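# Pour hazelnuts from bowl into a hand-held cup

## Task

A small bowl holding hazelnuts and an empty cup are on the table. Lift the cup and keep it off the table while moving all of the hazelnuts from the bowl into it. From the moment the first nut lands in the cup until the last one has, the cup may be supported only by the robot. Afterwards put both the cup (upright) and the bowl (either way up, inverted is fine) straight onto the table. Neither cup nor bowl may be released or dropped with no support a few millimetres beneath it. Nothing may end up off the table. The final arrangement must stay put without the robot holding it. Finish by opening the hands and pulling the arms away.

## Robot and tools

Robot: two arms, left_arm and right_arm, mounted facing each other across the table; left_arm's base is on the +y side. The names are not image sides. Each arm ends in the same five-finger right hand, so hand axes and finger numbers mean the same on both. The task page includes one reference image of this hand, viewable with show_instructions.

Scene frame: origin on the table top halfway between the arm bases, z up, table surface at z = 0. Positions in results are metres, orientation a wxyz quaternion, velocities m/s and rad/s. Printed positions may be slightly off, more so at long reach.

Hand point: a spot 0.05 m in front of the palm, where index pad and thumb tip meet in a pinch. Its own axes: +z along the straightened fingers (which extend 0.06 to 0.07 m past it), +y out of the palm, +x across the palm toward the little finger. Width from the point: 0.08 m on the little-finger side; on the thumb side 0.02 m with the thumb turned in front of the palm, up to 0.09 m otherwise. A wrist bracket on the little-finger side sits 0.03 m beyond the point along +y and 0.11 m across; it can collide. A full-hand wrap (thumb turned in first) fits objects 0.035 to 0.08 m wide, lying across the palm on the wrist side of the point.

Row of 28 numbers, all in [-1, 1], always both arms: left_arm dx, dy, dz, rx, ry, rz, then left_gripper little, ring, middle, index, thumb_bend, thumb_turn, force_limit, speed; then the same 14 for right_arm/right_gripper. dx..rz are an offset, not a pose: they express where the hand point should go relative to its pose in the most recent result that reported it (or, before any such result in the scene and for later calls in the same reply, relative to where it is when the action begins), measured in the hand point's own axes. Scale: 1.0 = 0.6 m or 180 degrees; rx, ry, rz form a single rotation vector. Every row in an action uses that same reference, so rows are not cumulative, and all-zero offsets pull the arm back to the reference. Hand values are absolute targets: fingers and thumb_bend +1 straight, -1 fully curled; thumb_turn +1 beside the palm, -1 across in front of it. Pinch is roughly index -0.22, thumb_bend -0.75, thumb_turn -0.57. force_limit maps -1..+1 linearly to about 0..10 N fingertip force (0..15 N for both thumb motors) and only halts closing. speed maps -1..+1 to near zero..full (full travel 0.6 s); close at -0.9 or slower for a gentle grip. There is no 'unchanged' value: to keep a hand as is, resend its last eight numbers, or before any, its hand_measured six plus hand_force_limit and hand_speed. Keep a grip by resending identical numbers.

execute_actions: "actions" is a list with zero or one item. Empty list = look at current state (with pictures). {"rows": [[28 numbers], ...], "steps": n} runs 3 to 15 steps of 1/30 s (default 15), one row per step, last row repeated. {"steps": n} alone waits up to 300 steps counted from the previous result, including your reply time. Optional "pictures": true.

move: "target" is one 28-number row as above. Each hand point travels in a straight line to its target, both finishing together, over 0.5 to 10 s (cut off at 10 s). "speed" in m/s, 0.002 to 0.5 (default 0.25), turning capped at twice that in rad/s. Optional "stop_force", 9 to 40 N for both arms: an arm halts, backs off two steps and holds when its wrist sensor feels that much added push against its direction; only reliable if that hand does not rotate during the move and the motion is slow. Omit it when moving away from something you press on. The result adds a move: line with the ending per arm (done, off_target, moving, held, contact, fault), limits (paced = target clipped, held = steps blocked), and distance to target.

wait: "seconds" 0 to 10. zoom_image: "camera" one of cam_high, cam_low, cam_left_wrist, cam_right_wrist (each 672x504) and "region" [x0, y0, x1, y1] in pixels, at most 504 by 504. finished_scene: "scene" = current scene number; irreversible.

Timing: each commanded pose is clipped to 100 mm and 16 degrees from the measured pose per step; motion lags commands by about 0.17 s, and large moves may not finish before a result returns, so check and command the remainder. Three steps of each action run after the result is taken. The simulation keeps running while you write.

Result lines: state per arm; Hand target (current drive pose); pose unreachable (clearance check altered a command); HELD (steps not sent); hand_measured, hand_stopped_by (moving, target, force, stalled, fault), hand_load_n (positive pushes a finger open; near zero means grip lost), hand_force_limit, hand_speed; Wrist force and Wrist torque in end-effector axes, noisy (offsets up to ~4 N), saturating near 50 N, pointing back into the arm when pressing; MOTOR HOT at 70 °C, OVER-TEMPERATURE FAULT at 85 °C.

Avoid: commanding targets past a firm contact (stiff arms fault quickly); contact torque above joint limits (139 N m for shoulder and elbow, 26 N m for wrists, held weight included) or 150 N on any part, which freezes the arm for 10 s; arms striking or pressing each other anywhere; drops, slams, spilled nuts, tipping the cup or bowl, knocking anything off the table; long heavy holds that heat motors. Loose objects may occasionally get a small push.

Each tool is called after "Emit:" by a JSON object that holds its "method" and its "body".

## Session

Emit:
{"method": "execute_actions", "body": {"actions": []}}

Scene clock: 0.00 s of 6600.00 s.
left_arm: end_effector_position=(+0.2298, +0.4174, +0.4694) hand_measured=(+1.000, +1.000, +1.000, +1.000, +1.000, +1.000) hand_load_n=(+0.0, +0.0, +0.0, +0.0, +0.0, +0.0) hand_stopped_by=(target, target, target, target, target, target) hand_force_limit=0.00 hand_speed=-0.80 end_effector_quat_wxyz=(+0.001, +0.359, +0.933, -0.001) end_effector_velocity=(-0.000, +0.000, +0.000) end_effector_angular_velocity=(-0.000, +0.000, +0.000) | right_arm: end_effector_position=(+0.1323, -0.2752, +0.4837) hand_measured=(+1.000, +1.000, +1.000, +1.000, +1.000, +1.000) hand_load_n=(+0.0, +0.0, +0.0, +0.0, +0.0, +0.0) hand_stopped_by=(target, target, target, target, target, target) hand_force_limit=0.00 hand_speed=-0.80 end_effector_quat_wxyz=(+0.011, -0.327, +0.945, +0.001) end_effector_velocity=(+0.000, -0.000, +0.000) end_effector_angular_velocity=(+0.000, -0.001, -0.001)
Joint positions: left_arm=[ 0.559 -1.721  1.364  1.926  1.572 -1.892] | right_arm=[-1.193 -1.746  1.341  1.954  1.568 -1.877]
Joint velocities: left_arm=[-0.001 -0.     0.     0.     0.    -0.001] | right_arm=[-0.001 -0.001 -0.    -0.    -0.     0.   ]
Motor temperatures (°C, as the motors report them): left_arm=[24 26 25 36 31 31] | right_arm=[27 27 25 34 32 30]
Wrist force (N, on the end effector, along its own x y z axes, offset not removed): no reading
Wrist torque (N m, same axes, about the end effector's origin, offset not removed): no reading
Hand target (left_arm): +0.230, +0.417, +0.469; +0.001, +0.359, +0.933, -0.001
Hand target (right_arm): +0.132, -0.275, +0.484; +0.011, -0.327, +0.945, +0.001

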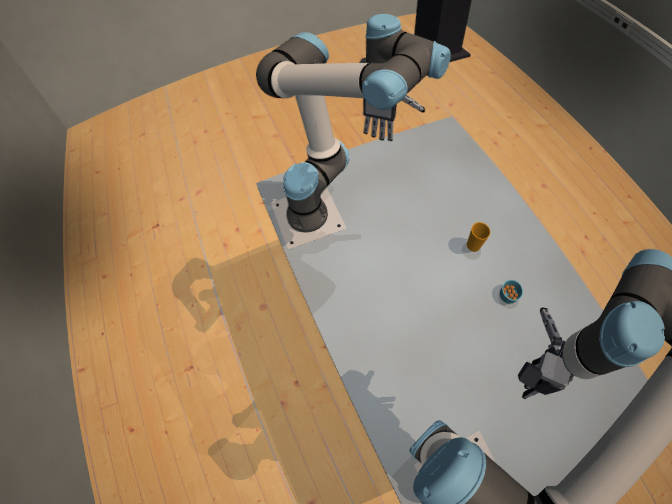

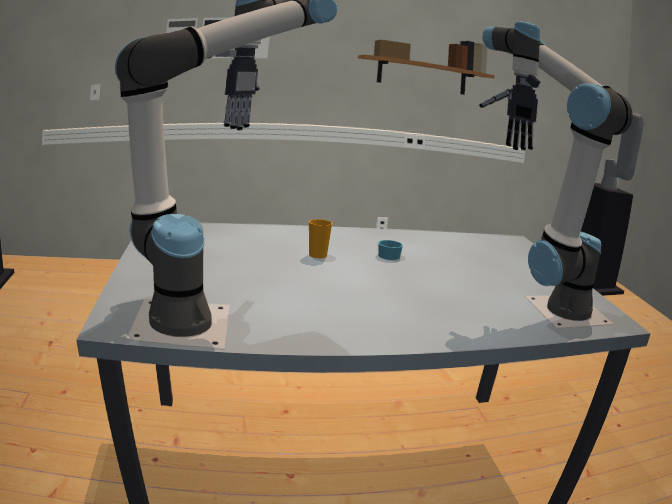

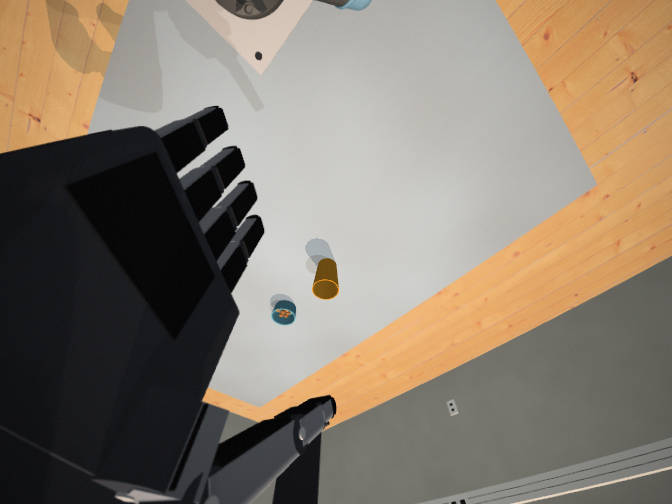

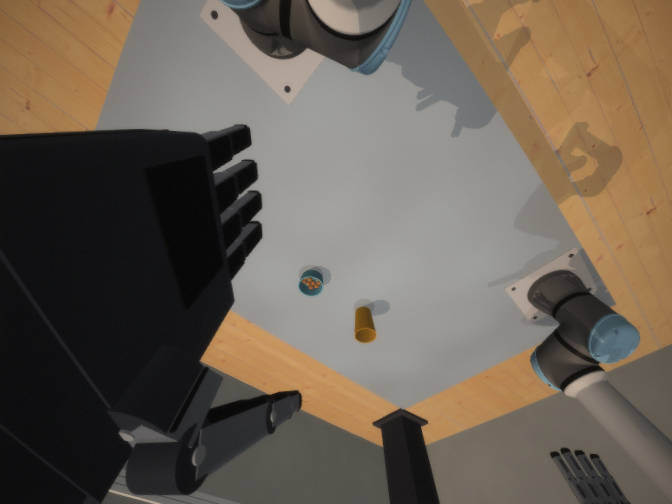

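Emit:
{"method": "move", "body": {"target": [-0.477,0.032,0.6,0.173,-0.39,0.226,1,1,1,1,1,-1,0,0,-0.605,-0.115,0.657,0.105,-0.305,-0.737,0.9,0.9,0.9,0.9,1,-1,0,0], "speed": 0.15}}

Scene clock: 9.13 s of 6600.00 s.
left_arm: end_effector_position=(+0.4545, +0.2390, +0.1101) hand_measured=(+1.000, +1.000, +1.000, +1.000, +1.000, -1.000) hand_load_n=(+0.0, +0.0, +0.0, +0.0, +0.0, +0.0) hand_stopped_by=(target, target, target, target, target, target) hand_force_limit=0.00 hand_speed=0.00 end_effector_quat_wxyz=(+0.431, +0.561, +0.562, -0.430) end_effector_velocity=(+0.002, +0.000, -0.002) end_effector_angular_velocity=(-0.007, -0.002, +0.000) | right_arm: end_effector_position=(+0.4684, -0.1016, +0.0976) hand_measured=(+0.900, +0.900, +0.900, +0.900, +1.000, -1.000) hand_load_n=(+0.0, +0.0, +0.0, +0.0, +0.0, +0.0) hand_stopped_by=(target, target, target, target, target, target) hand_force_limit=0.00 hand_speed=0.00 end_effector_quat_wxyz=(-0.387, +0.922, +0.003, +0.009) end_effector_velocity=(+0.001, +0.001, -0.002) end_effector_angular_velocity=(+0.001, -0.001, +0.013)
Joint positions: left_arm=[ 1.27  -1.001  1.86  -0.189  2.71  -0.947] | right_arm=[-1.239 -0.861  1.216  0.892  0.831 -4.279]
Joint velocities: left_arm=[ 0.002  0.006 -0.    -0.018  0.005 -0.009] | right_arm=[ 0.001  0.01  -0.01   0.009 -0.004 -0.015]
Motor temperatures (°C, as the motors report them): left_arm=[24 26 25 36 31 31] | right_arm=[27 27 25 34 32 30]
Wrist force (N, on the end effector, along its own x y z axes, offset not removed): left_arm=[-0.7 -1.0 0.7] | right_arm=[-0.4 0.2 -0.6]
Wrist torque (N m, same axes, about the end effector's origin, offset not removed): left_arm=[-0.30 0.20 0.01] | right_arm=[0.34 0.00 -0.18]
Hand target (left_arm): +0.455, +0.239, +0.110; +0.431, +0.561, +0.562, -0.430
Hand target (right_arm): +0.469, -0.102, +0.097; -0.387, +0.922, +0.004, +0.009
Off the commanded pose (left_arm): 0.001 m, 0 deg.
Off the commanded pose (right_arm): 0.000 m, 0 deg.
Kept back: nothing.
move: done

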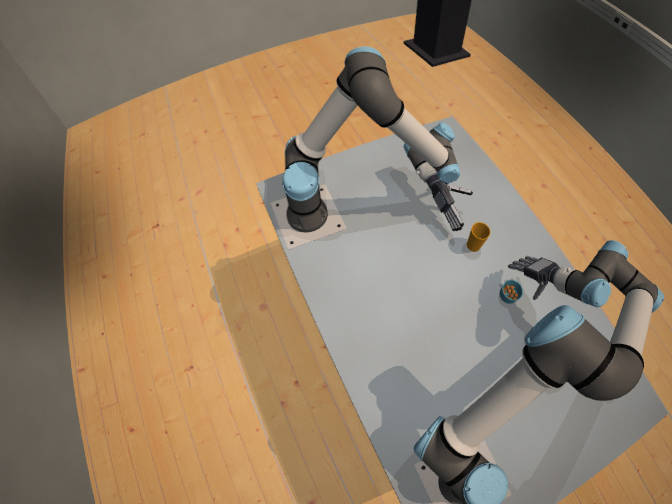

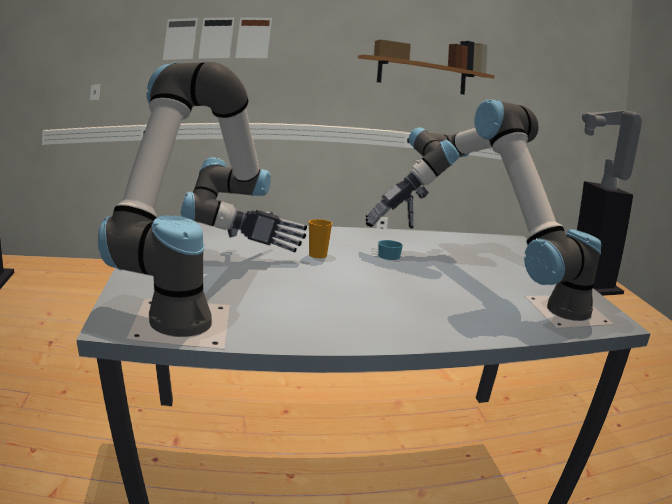

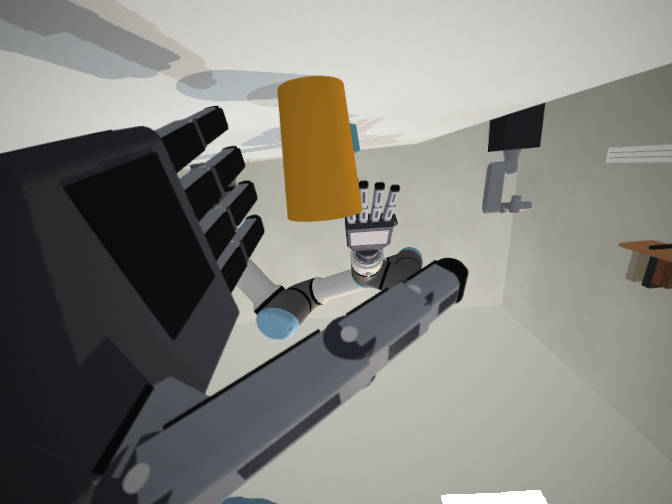

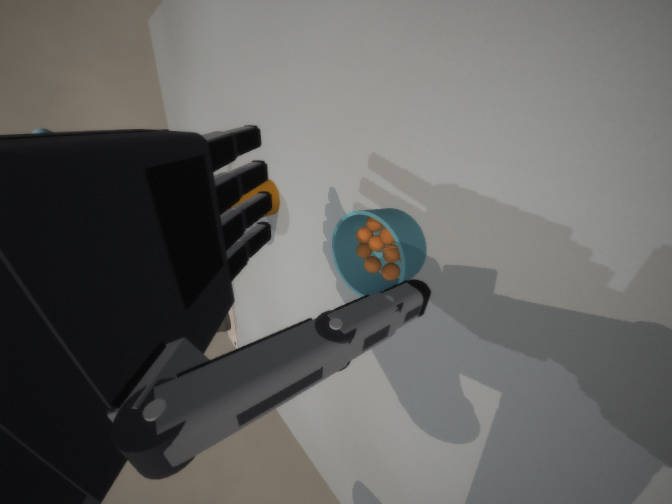

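Emit:
{"method": "move", "body": {"target": [0.025,0,0.007,0,0.03,0,1,1,1,1,1,-1,0,0,-0.035,0,0,0,0,0,0.9,0.9,0.9,0.9,1,-1,0,0], "speed": 0.08}}

Emit:
{"method": "move", "body": {"target": [-0.064,0,0.175,0,0,0,1,1,1,1,1,-1,0,0,0,0.05,0.05,0,0,0,0.8,0.8,0.8,0.8,1,-1,0,0], "speed": 0.05}}

Scene clock: 10.33 s of 6600.00 s.
left_arm: end_effector_position=(+0.4545, +0.2388, +0.0946) hand_measured=(+1.000, +1.000, +1.000, +1.000, +1.000, -1.000) hand_load_n=(+0.0, +0.0, +0.0, +0.0, +0.0, +0.0) hand_stopped_by=(target, target, target, target, target, target) hand_force_limit=0.00 hand_speed=0.00 end_effector_quat_wxyz=(+0.404, +0.580, +0.581, -0.403) end_effector_velocity=(+0.001, +0.001, -0.001) end_effector_angular_velocity=(+0.010, -0.003, -0.001) | right_arm: end_effector_position=(+0.4476, -0.1015, +0.0972) hand_measured=(+0.900, +0.900, +0.900, +0.900, +1.000, -1.000) hand_load_n=(+0.0, +0.0, +0.0, +0.0, +0.0, +0.0) hand_stopped_by=(target, target, target, target, target, target) hand_force_limit=0.00 hand_speed=0.00 end_effector_quat_wxyz=(-0.387, +0.922, +0.003, +0.009) end_effector_velocity=(-0.003, +0.000, +0.000) end_effector_angular_velocity=(-0.000, +0.002, -0.000)
Joint positions: left_arm=[ 1.26  -0.98   1.827 -0.031  2.643 -0.819] | right_arm=[-1.227 -0.904  1.29   0.851  0.835 -4.263]
Joint velocities: left_arm=[ 0.001  0.004 -0.008  0.021 -0.006  0.018] | right_arm=[ 0.002 -0.004  0.007 -0.003  0.001  0.003]
Motor temperatures (°C, as the motors report them): left_arm=[24 26 25 36 31 31] | right_arm=[27 27 25 34 32 30]
Wrist force (N, on the end effector, along its own x y z axes, offset not removed): left_arm=[-0.9 -0.5 0.8] | right_arm=[-0.8 -0.9 -0.4]
Wrist torque (N m, same axes, about the end effector's origin, offset not removed): left_arm=[-0.16 0.18 -0.04] | right_arm=[0.21 0.13 -0.07]
Hand target (left_arm): +0.454, +0.239, +0.094; +0.404, +0.580, +0.581, -0.403
Hand target (right_arm): +0.447, -0.102, +0.097; -0.387, +0.922, +0.003, +0.009
Off the commanded pose (left_arm): 0.000 m, 0 deg.
Off the commanded pose (right_arm): 0.000 m, 0 deg.
Kept back: nothing.
move: done

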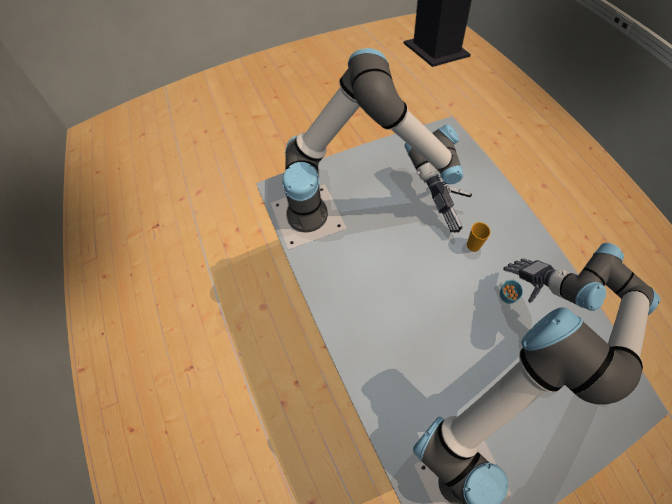

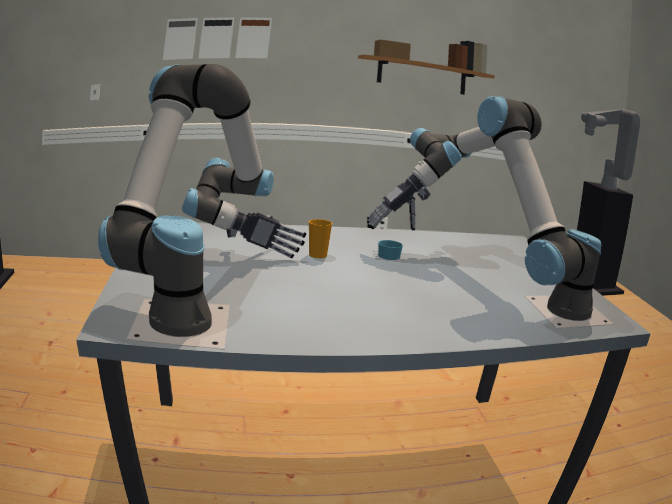

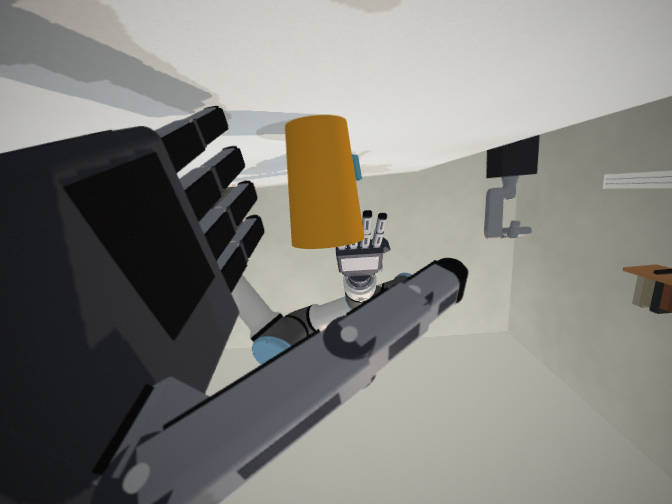

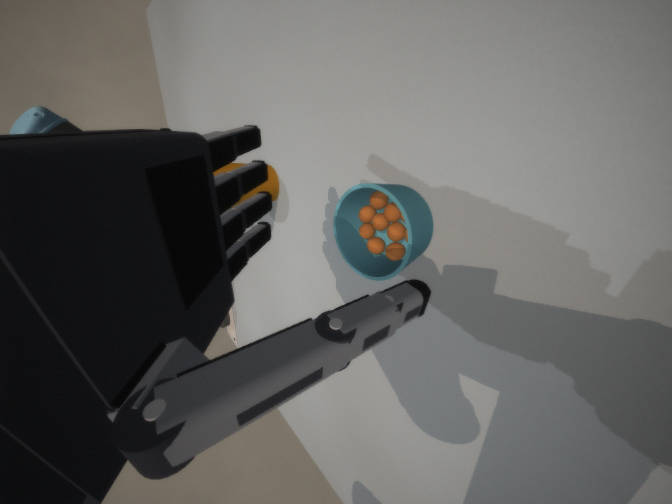

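Scene clock: 12.97 s of 6600.00 s.
left_arm: end_effector_position=(+0.4547, +0.1273, +0.0941) hand_measured=(+1.000, +1.000, +1.000, +1.000, +1.000, -1.000) hand_load_n=(+0.0, +0.0, +0.0, +0.0, +0.0, +0.0) hand_stopped_by=(target, target, target, target, target, target) hand_force_limit=0.00 hand_speed=0.00 end_effector_quat_wxyz=(+0.404, +0.580, +0.581, -0.403) end_effector_velocity=(-0.000, -0.003, -0.000) end_effector_angular_velocity=(-0.000, +0.001, -0.001) | right_arm: end_effector_position=(+0.4484, -0.1011, +0.0549) hand_measured=(+0.800, +0.800, +0.800, +0.800, +1.000, -1.000) hand_load_n=(+0.0, +0.0, +0.0, +0.0, +0.0, +0.0) hand_stopped_by=(target, target, target, target, target, target) hand_force_limit=0.00 hand_speed=0.00 end_effector_quat_wxyz=(-0.387, +0.922, +0.003, +0.009) end_effector_velocity=(+0.000, +0.000, -0.000) end_effector_angular_velocity=(+0.002, +0.000, -0.000)
Joint positions: left_arm=[ 1.03  -0.999  1.812 -0.222  2.467 -1.088] | right_arm=[-1.227 -0.859  1.329  0.767  0.835 -4.263]
Joint velocities: left_arm=[-0.006  0.    -0.001 -0.003 -0.004 -0.005] | right_arm=[-0.001  0.     0.001 -0.002 -0.002  0.001]
Motor temperatures (°C, as the motors report them): left_arm=[24 26 25 36 31 31] | right_arm=[27 27 25 34 32 30]
Wrist force (N, on the end effector, along its own x y z axes, offset not removed): left_arm=[-0.4 -1.0 0.2] | right_arm=[-0.7 -2.1 -0.1]
Wrist torque (N m, same axes, about the end effector's origin, offset not removed): left_arm=[-0.21 0.05 -0.02] | right_arm=[-0.28 0.05 -0.16]
Hand target (left_arm): +0.455, +0.127, +0.094; +0.404, +0.580, +0.581, -0.403
Hand target (right_arm): +0.448, -0.101, +0.055; -0.387, +0.922, +0.003, +0.009
Off the commanded pose (left_arm): 0.000 m, 0 deg.
Off the commanded pose (right_arm): 0.000 m, 0 deg.
Kept back: nothing.
move: done

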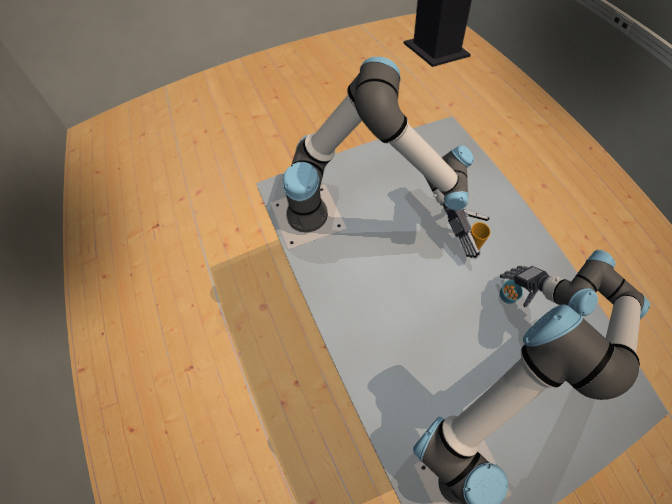

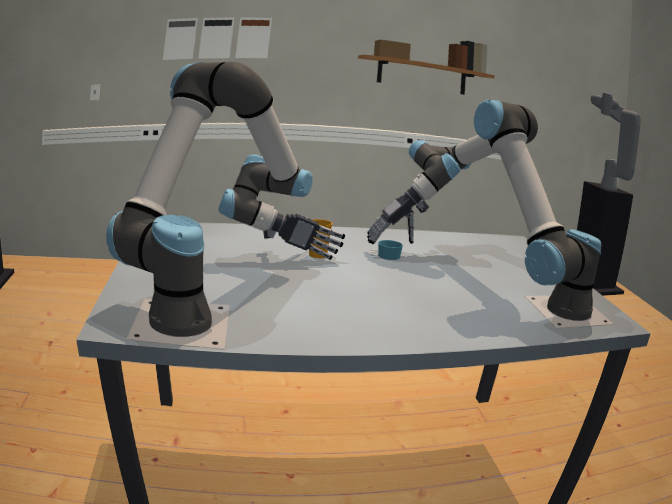

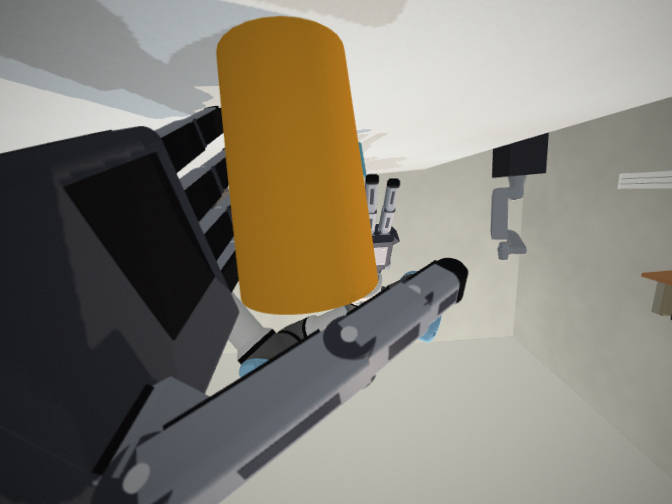

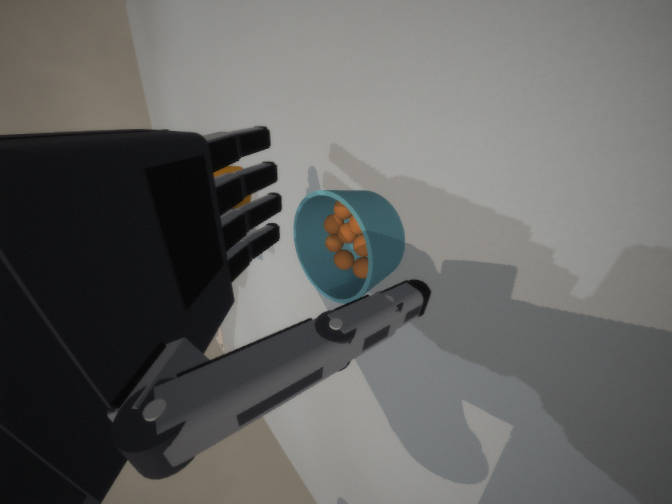

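Emit:
{"method": "move", "body": {"target": [0.004,-0.008,0.037,0,-0.035,0,1,1,1,1,1,-1,0,0,-0.008,0.021,0.047,0,0,0,0.8,0.8,0.8,0.8,1,-1,0,0], "speed": 0.025}}

Emit:
{"method": "move", "body": {"target": [0,0,0,0,0,0,-0.6,-0.6,-0.6,-0.6,-0.3,-1,0.3,-0.7,0,0,0,0,0,0,0.7,0,0,0,0.2,-1,0.4,-0.7]}}

Emit:
{"method": "move", "body": {"target": [-0.08,0,-0.02,0,0,0,-0.6,-0.6,-0.6,-0.6,-0.3,-1,0.3,-0.7,0,-0.02,-0.02,0,0,0,0.7,0,0,0,0.2,-1,0.4,-0.7], "speed": 0.04}}

Scene clock: 15.67 s of 6600.00 s.
left_arm: end_effector_position=(+0.4500, +0.1074, +0.0844) hand_measured=(+1.000, +1.000, +1.000, +1.000, +1.000, -1.000) hand_load_n=(-1.5, +0.0, +0.0, +0.0, +0.0, +0.0) hand_stopped_by=(target, target, target, target, target, target) hand_force_limit=0.00 hand_speed=0.00 end_effector_quat_wxyz=(+0.435, +0.557, +0.558, -0.434) end_effector_velocity=(-0.001, -0.001, -0.002) end_effector_angular_velocity=(-0.007, +0.001, +0.001) | right_arm: end_effector_position=(+0.4442, -0.0899, +0.0262) hand_measured=(+0.800, +0.800, +0.800, +0.800, +1.000, -1.000) hand_load_n=(+0.0, +0.0, +0.0, +0.0, +0.0, +0.0) hand_stopped_by=(target, target, target, target, target, target) hand_force_limit=0.00 hand_speed=0.00 end_effector_quat_wxyz=(-0.387, +0.922, +0.003, +0.009) end_effector_velocity=(-0.000, +0.001, -0.002) end_effector_angular_velocity=(+0.000, -0.002, +0.002)
Joint positions: left_arm=[ 0.997 -0.973  1.871 -0.49   2.48  -1.242] | right_arm=[-1.204 -0.823  1.343  0.699  0.843 -4.235]
Joint velocities: left_arm=[-0.002  0.003  0.006 -0.022 -0.    -0.011] | right_arm=[ 0.002  0.002  0.001 -0.005  0.001  0.   ]
Motor temperatures (°C, as the motors report them): left_arm=[24 26 25 36 31 31] | right_arm=[27 27 25 34 32 30]
Wrist force (N, on the end effector, along its own x y z axes, offset not removed): left_arm=[-40.6 0.0 -32.6] | right_arm=[-0.8 0.3 -2.8]
Wrist torque (N m, same axes, about the end effector's origin, offset not removed): left_arm=[1.65 0.52 -2.24] | right_arm=[0.38 0.33 -0.20]
Hand target (left_arm): +0.450, +0.107, +0.084; +0.436, +0.557, +0.558, -0.434
Hand target (right_arm): +0.444, -0.090, +0.026; -0.387, +0.922, +0.003, +0.009
Off the commanded pose (left_arm): 0.000 m, 0 deg.
Off the commanded pose (right_arm): 0.000 m, 0 deg.
Kept back: nothing.
move: done

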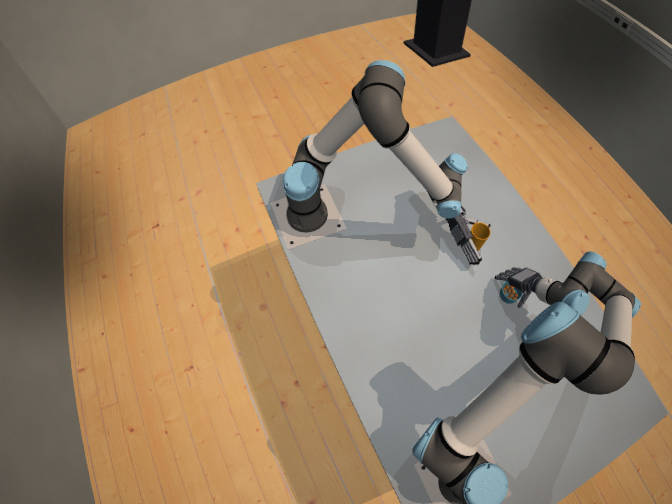

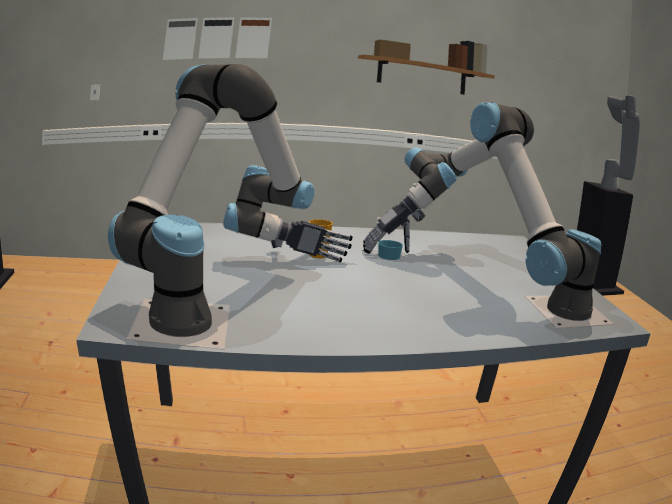

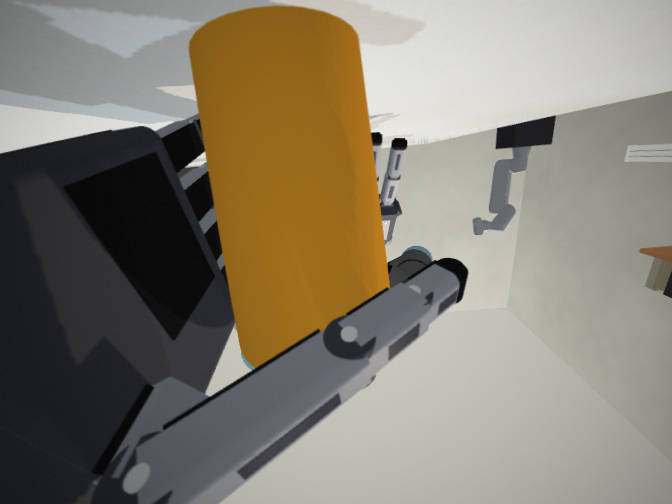

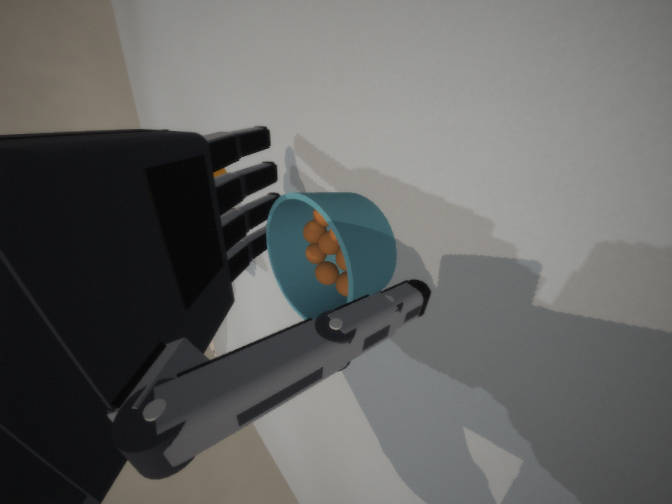

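Scene clock: 17.87 s of 6600.00 s.
left_arm: end_effector_position=(+0.4500, +0.1074, +0.0844) hand_measured=(+0.972, +0.054, +0.038, +0.038, +0.436, -1.000) hand_load_n=(+10.0, +4.5, +9.0, +8.0, +17.5, +4.0) hand_stopped_by=(force, force, force, force, force, target) hand_force_limit=0.30 hand_speed=-0.70 end_effector_quat_wxyz=(+0.435, +0.557, +0.558, -0.434) end_effector_velocity=(-0.000, -0.001, +0.001) end_effector_angular_velocity=(-0.001, +0.000, -0.002) | right_arm: end_effector_position=(+0.4441, -0.0899, +0.0263) hand_measured=(+0.700, +0.138, +0.522, +0.306, +0.620, -1.000) hand_load_n=(+0.0, +9.5, +8.0, +12.0, +12.5, +4.0) hand_stopped_by=(target, force, force, force, force, target) hand_force_limit=0.40 hand_speed=-0.70 end_effector_quat_wxyz=(-0.387, +0.922, +0.003, +0.009) end_effector_velocity=(-0.000, -0.000, -0.000) end_effector_angular_velocity=(-0.001, +0.002, -0.001)
Joint positions: left_arm=[ 0.997 -0.973  1.871 -0.49   2.48  -1.242] | right_arm=[-1.204 -0.823  1.343  0.699  0.843 -4.235]
Joint velocities: left_arm=[-0.001 -0.001 -0.001  0.001  0.001 -0.001] | right_arm=[-0.     0.     0.     0.001  0.     0.001]
Motor temperatures (°C, as the motors report them): left_arm=[24 26 25 36 31 31] | right_arm=[27 27 25 34 32 30]
Wrist force (N, on the end effector, along its own x y z axes, offset not removed): left_arm=[-41.7 -10.2 -28.4] | right_arm=[-1.7 -8.5 -4.0]
Wrist torque (N m, same axes, about the end effector's origin, offset not removed): left_arm=[1.94 0.19 -3.12] | right_arm=[1.26 0.31 -0.34]
Hand target (left_arm): +0.450, +0.107, +0.084; +0.435, +0.557, +0.558, -0.434
Hand target (right_arm): +0.444, -0.090, +0.026; -0.387, +0.922, +0.003, +0.009
Off the commanded pose (left_arm): 0.000 m, 0 deg.
Off the commanded pose (right_arm): 0.000 m, 0 deg.
Kept back: nothing.
move: done

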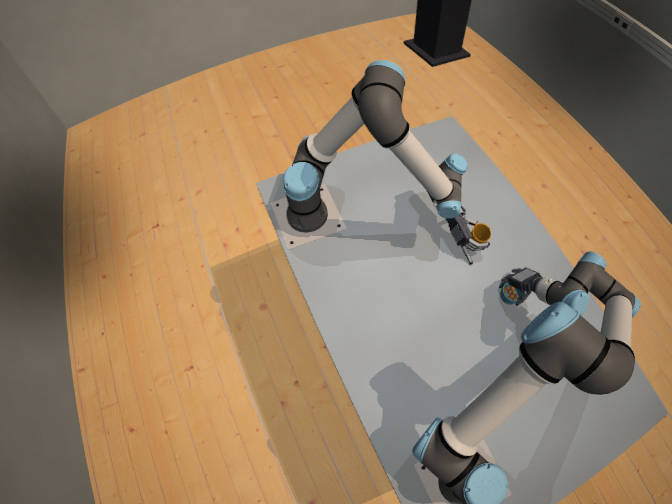

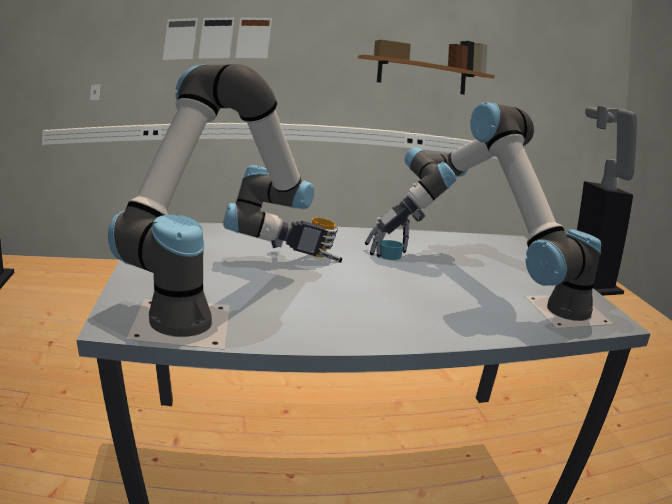

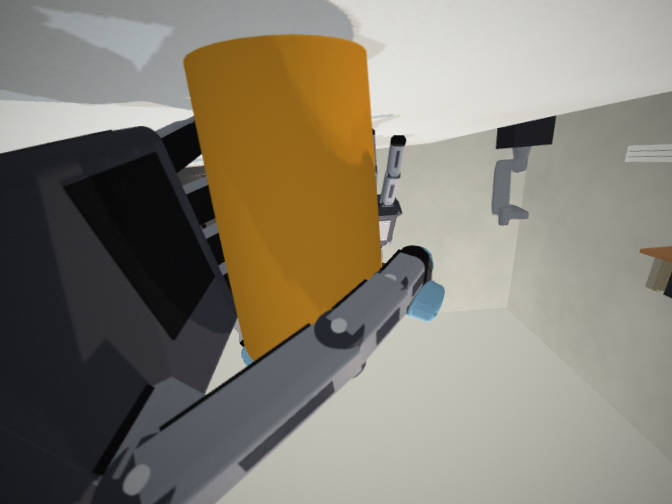

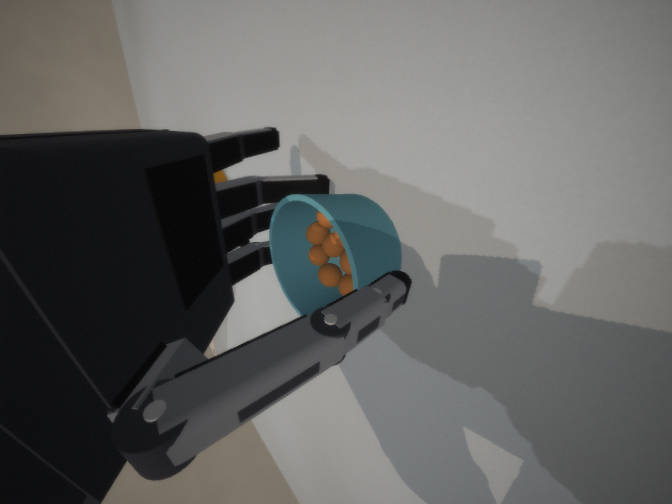

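Scene clock: 19.47 s of 6600.00 s.
left_arm: end_effector_position=(+0.4500, +0.1073, +0.1336) hand_measured=(+0.972, +0.054, +0.038, +0.038, +0.436, -1.000) hand_load_n=(+0.0, +4.5, +9.0, +8.0, +17.5, +4.0) hand_stopped_by=(force, force, force, force, force, target) hand_force_limit=0.30 hand_speed=-0.70 end_effector_quat_wxyz=(+0.435, +0.557, +0.558, -0.434) end_effector_velocity=(-0.000, -0.000, +0.002) end_effector_angular_velocity=(+0.000, +0.001, -0.001) | right_arm: end_effector_position=(+0.4438, -0.0900, +0.0432) hand_measured=(+0.700, +0.138, +0.520, +0.306, +0.620, -1.000) hand_load_n=(+0.0, +9.5, +0.0, +12.0, +12.5, +4.0) hand_stopped_by=(target, force, force, force, force, target) hand_force_limit=0.40 hand_speed=-0.70 end_effector_quat_wxyz=(-0.387, +0.922, +0.003, +0.009) end_effector_velocity=(-0.001, +0.000, +0.000) end_effector_angular_velocity=(-0.000, +0.003, +0.000)
Joint positions: left_arm=[ 0.996 -1.063  1.849 -0.378  2.48  -1.242] | right_arm=[-1.204 -0.844  1.331  0.731  0.843 -4.235]
Joint velocities: left_arm=[-0.001 -0.004 -0.002  0.006  0.    -0.001] | right_arm=[ 0.001 -0.001  0.     0.002 -0.     0.001]
Motor temperatures (°C, as the motors report them): left_arm=[24 26 25 36 31 31] | right_arm=[27 27 25 34 32 30]
Wrist force (N, on the end effector, along its own x y z axes, offset not removed): left_arm=[1.3 -1.4 1.1] | right_arm=[0.1 0.8 -3.3]
Wrist torque (N m, same axes, about the end effector's origin, offset not removed): left_arm=[-0.40 -0.12 0.10] | right_arm=[0.41 -0.01 -0.17]
Hand target (left_arm): +0.450, +0.107, +0.134; +0.435, +0.557, +0.558, -0.434
Hand target (right_arm): +0.444, -0.090, +0.043; -0.387, +0.922, +0.003, +0.009
Off the commanded pose (left_arm): 0.000 m, 0 deg.
Off the commanded pose (right_arm): 0.000 m, 0 deg.
Kept back: nothing.
move: done

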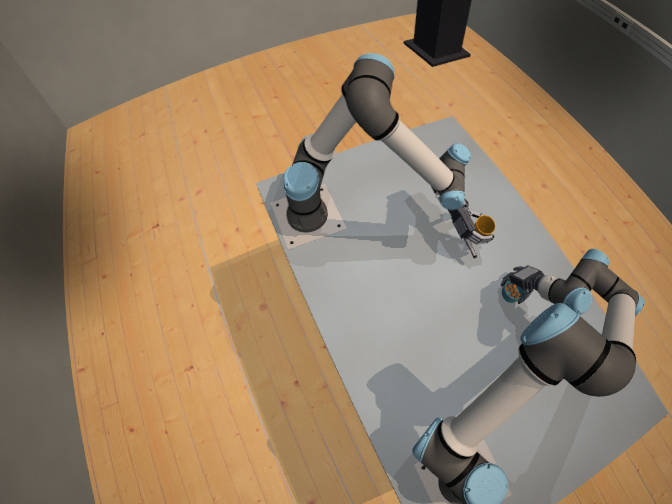

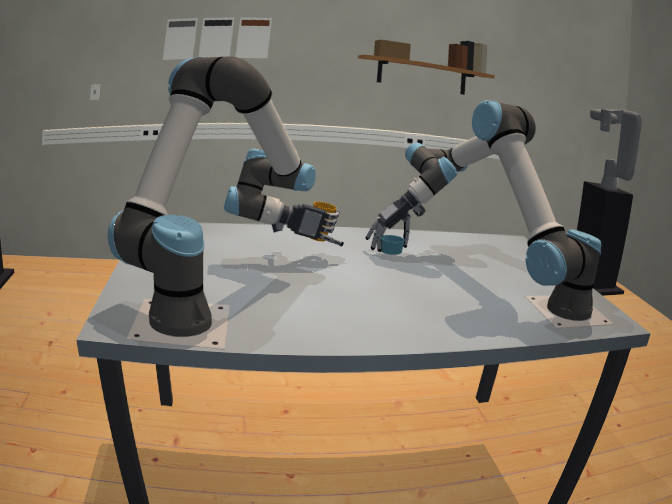

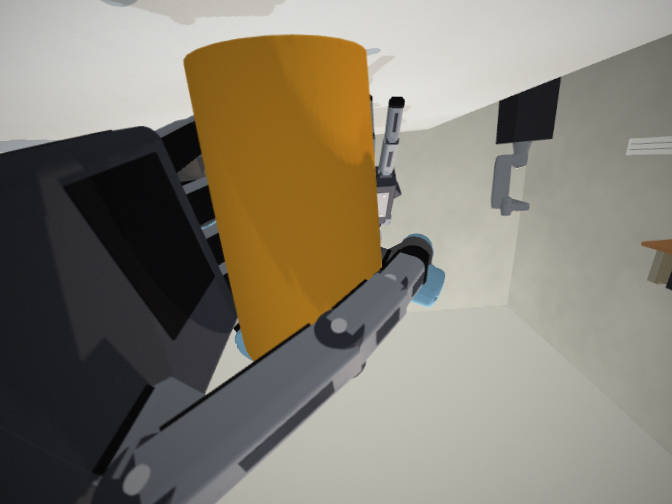

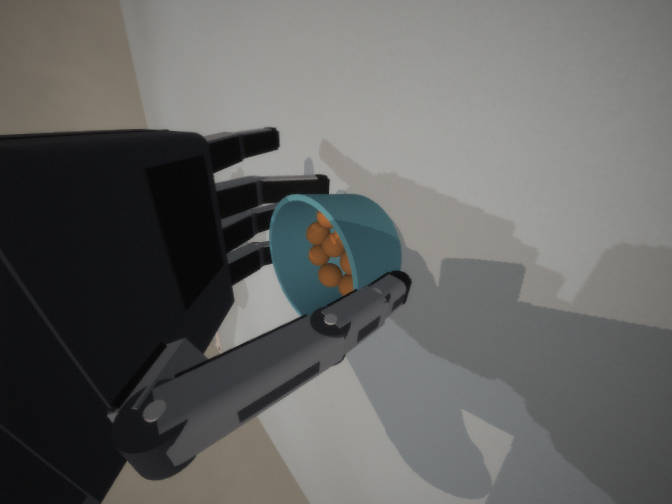

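Emit:
{"method": "move", "body": {"target": [-0.02,0,0,0,-0.08,0,-0.3,-0.6,-0.6,-0.6,-0.3,-1,0.3,-0.7,0.045,-0.21,-0.21,0,0,0,0.7,0,0,0,0.2,-1,0.4,-0.7], "speed": 0.1}}

Emit:
{"method": "move", "body": {"target": [0,0,0.17,0,0,0,-0.3,-0.6,-0.6,-0.6,-0.3,-1,0.3,-0.7,0,-0.125,0.125,0,0.22,-0.22,0.7,0,0,0,0.2,-1,0.4,-0.7], "speed": 0.08}}

Emit:
{"method": "zoom_image", "body": {"camera": "cam_low", "region": [240,100,460,260]}}

Scene clock: 22.00 s of 6600.00 s.
left_arm: end_effector_position=(+0.4500, +0.1044, +0.1453) hand_measured=(+0.026, +0.054, +0.038, +0.038, +0.436, -1.000) hand_load_n=(+8.0, +1.0, +6.5, +8.0, +18.5, +8.5) hand_stopped_by=(force, force, force, force, force, target) hand_force_limit=0.30 hand_speed=-0.70 end_effector_quat_wxyz=(+0.502, +0.498, +0.500, -0.501) end_effector_velocity=(+0.000, +0.000, +0.000) end_effector_angular_velocity=(-0.004, -0.001, +0.001) | right_arm: end_effector_position=(+0.4674, -0.0918, +0.2217) hand_measured=(+0.700, +0.138, +0.520, +0.306, +0.620, -1.000) hand_load_n=(+0.0, +9.5, +0.0, +12.0, +12.5, +4.0) hand_stopped_by=(target, force, force, force, force, target) hand_force_limit=0.40 hand_speed=-0.70 end_effector_quat_wxyz=(-0.387, +0.922, +0.003, +0.009) end_effector_velocity=(+0.000, -0.000, +0.002) end_effector_angular_velocity=(-0.002, +0.002, +0.000)
Joint positions: left_arm=[ 0.991 -1.045  1.986 -0.949  2.515 -1.578] | right_arm=[-1.222 -0.92   0.989  1.164  0.837 -4.257]
Joint velocities: left_arm=[-0.     0.001  0.003 -0.011 -0.001 -0.005] | right_arm=[-0.     0.002 -0.007  0.009  0.001 -0.001]
Motor temperatures (°C, as the motors report them): left_arm=[24 26 25 36 31 31] | right_arm=[27 27 25 34 32 30]
Wrist force (N, on the end effector, along its own x y z axes, offset not removed): left_arm=[-1.8 -1.7 -0.7] | right_arm=[0.9 1.1 -3.0]
Wrist torque (N m, same axes, about the end effector's origin, offset not removed): left_arm=[-0.25 0.44 0.00] | right_arm=[0.38 -0.01 0.07]
Hand target (left_arm): +0.450, +0.104, +0.145; +0.502, +0.498, +0.499, -0.501
Hand target (right_arm): +0.467, -0.092, +0.222; -0.387, +0.922, +0.003, +0.009
Off the commanded pose (left_arm): 0.000 m, 0 deg.
Off the commanded pose (right_arm): 0.000 m, 0 deg.
Kept back: nothing.
move: done

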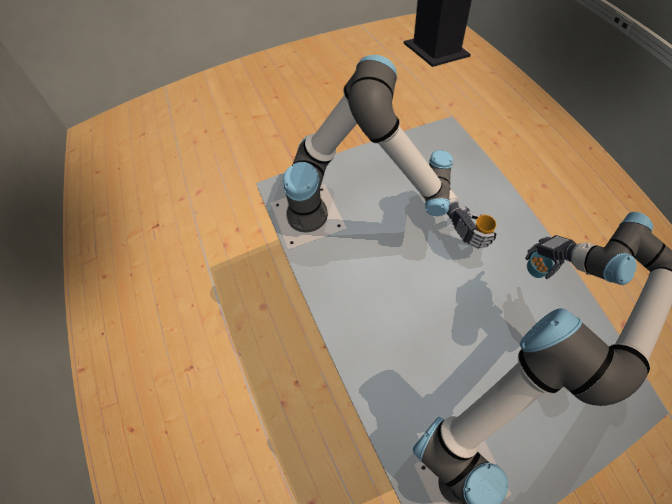

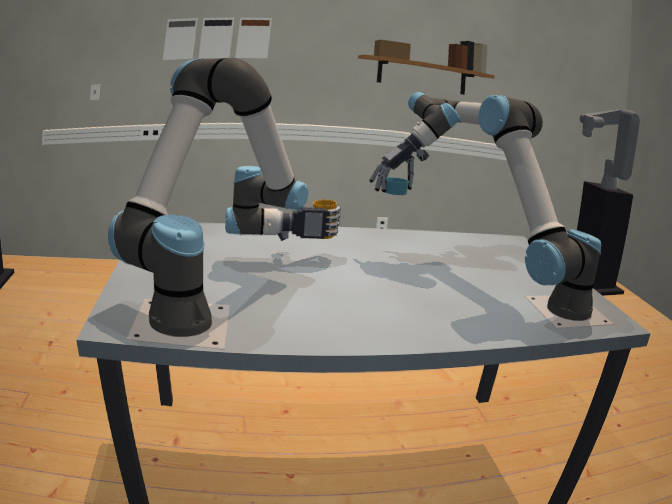

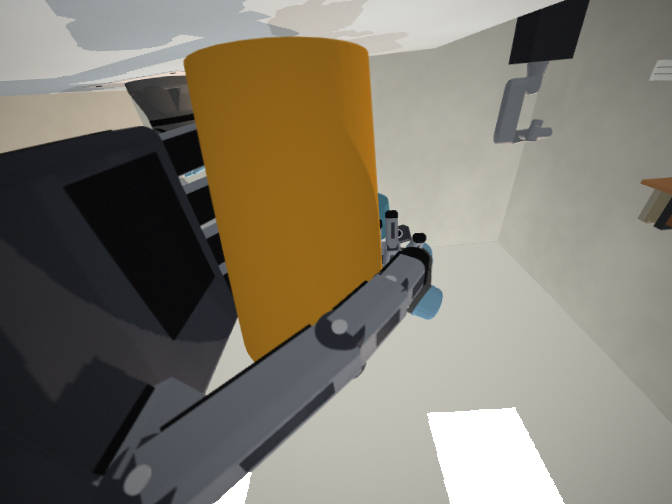

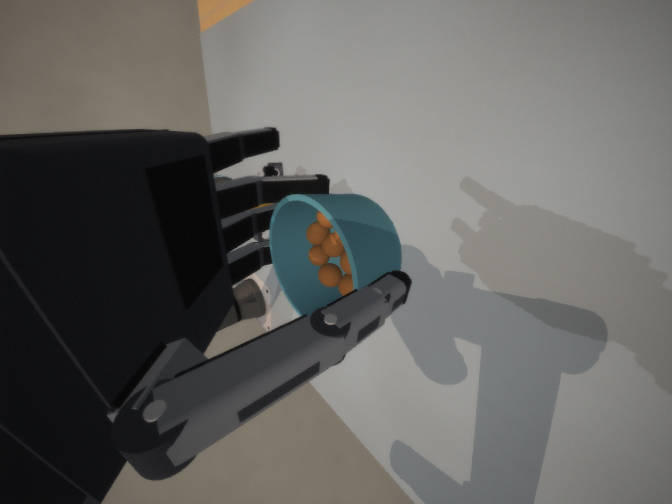

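Scene clock: 28.47 s of 6600.00 s.
left_arm: end_effector_position=(+0.4503, +0.0026, +0.1457) hand_measured=(+0.026, +0.054, +0.038, +0.038, +0.436, -1.000) hand_load_n=(+8.0, +1.0, +6.5, +8.0, +18.5, +8.5) hand_stopped_by=(force, force, force, force, force, target) hand_force_limit=0.30 hand_speed=-0.70 end_effector_quat_wxyz=(+0.502, +0.498, +0.500, -0.501) end_effector_velocity=(-0.000, -0.002, -0.000) end_effector_angular_velocity=(+0.000, +0.001, -0.001) | right_arm: end_effector_position=(+0.4677, +0.0143, +0.2230) hand_measured=(+0.700, +0.138, +0.520, +0.306, +0.620, -1.000) hand_load_n=(+0.0, +9.5, +0.0, +12.0, +12.5, +4.0) hand_stopped_by=(target, force, force, force, force, target) hand_force_limit=0.40 hand_speed=-0.70 end_effector_quat_wxyz=(-0.339, +0.810, +0.180, +0.442) end_effector_velocity=(+0.000, +0.001, -0.000) end_effector_angular_velocity=(-0.000, -0.012, -0.000)
Joint positions: left_arm=[ 0.825 -0.977  1.853 -0.883  2.35  -1.576] | right_arm=[-0.857 -1.221  1.486  0.129  1.407 -4.344]
Joint velocities: left_arm=[-0.003  0.001 -0.002  0.001 -0.001 -0.001] | right_arm=[ 0.004 -0.001  0.006 -0.014  0.007 -0.006]
Motor temperatures (°C, as the motors report them): left_arm=[24 26 25 36 31 31] | right_arm=[27 27 25 34 32 30]
Wrist force (N, on the end effector, along its own x y z axes, offset not removed): left_arm=[1.3 -2.4 -0.1] | right_arm=[-1.6 0.8 -0.6]
Wrist torque (N m, same axes, about the end effector's origin, offset not removed): left_arm=[-0.45 -0.08 0.20] | right_arm=[0.36 0.17 -0.08]
Hand target (left_arm): +0.450, +0.002, +0.146; +0.502, +0.498, +0.500, -0.501
Hand target (right_arm): +0.468, +0.014, +0.223; -0.339, +0.810, +0.180, +0.443
Off the commanded pose (left_arm): 0.000 m, 0 deg.
Off the commanded pose (right_arm): 0.000 m, 0 deg.
Kept back: nothing.
move: done

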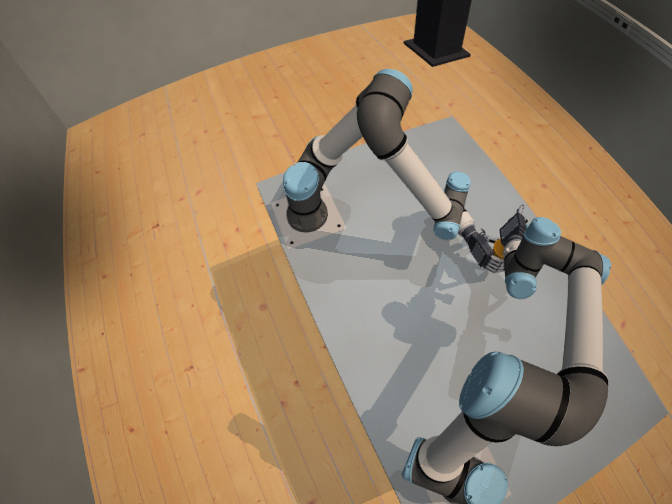

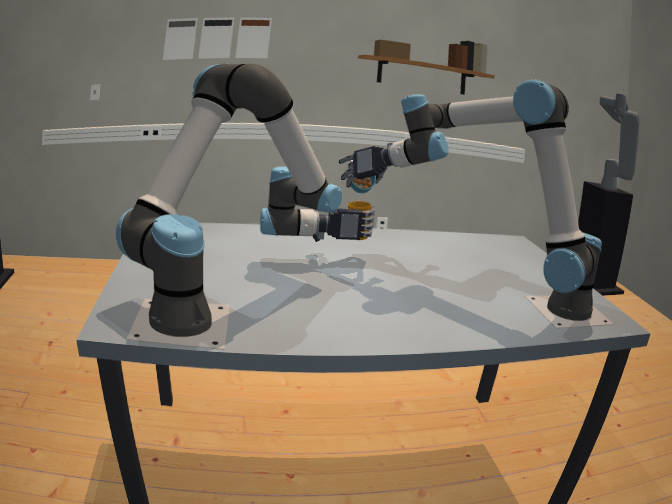

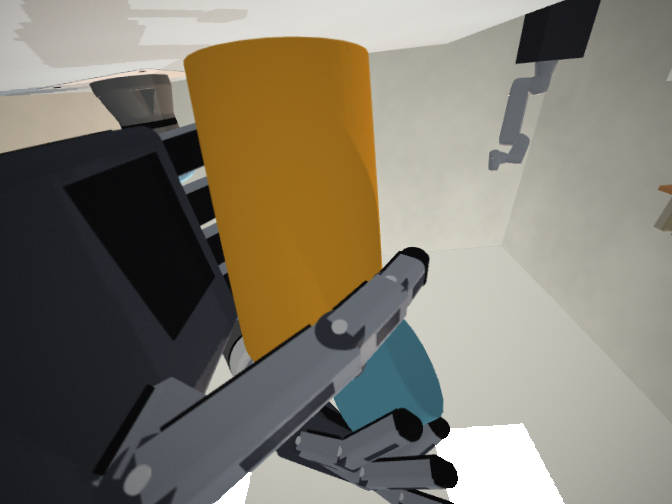

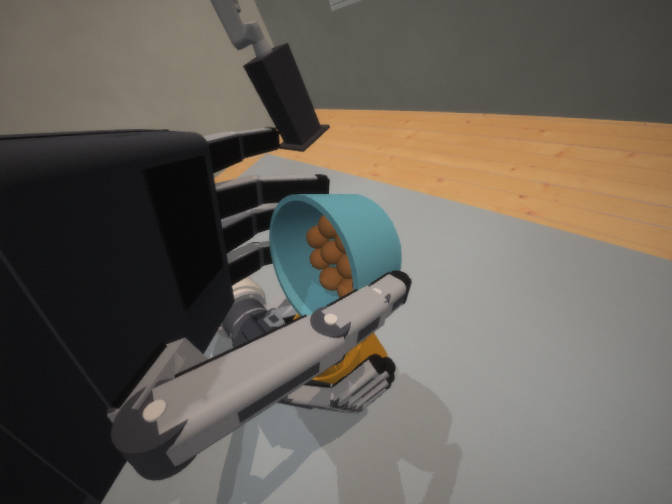

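Region (240, 100, 460, 260) of cam_low's 672x504 image, scaled by 2.291, with more detail than that image has; it fills the top 367 rows of this view, and the rest is white.

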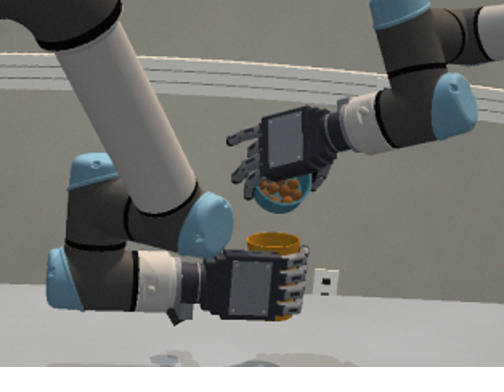

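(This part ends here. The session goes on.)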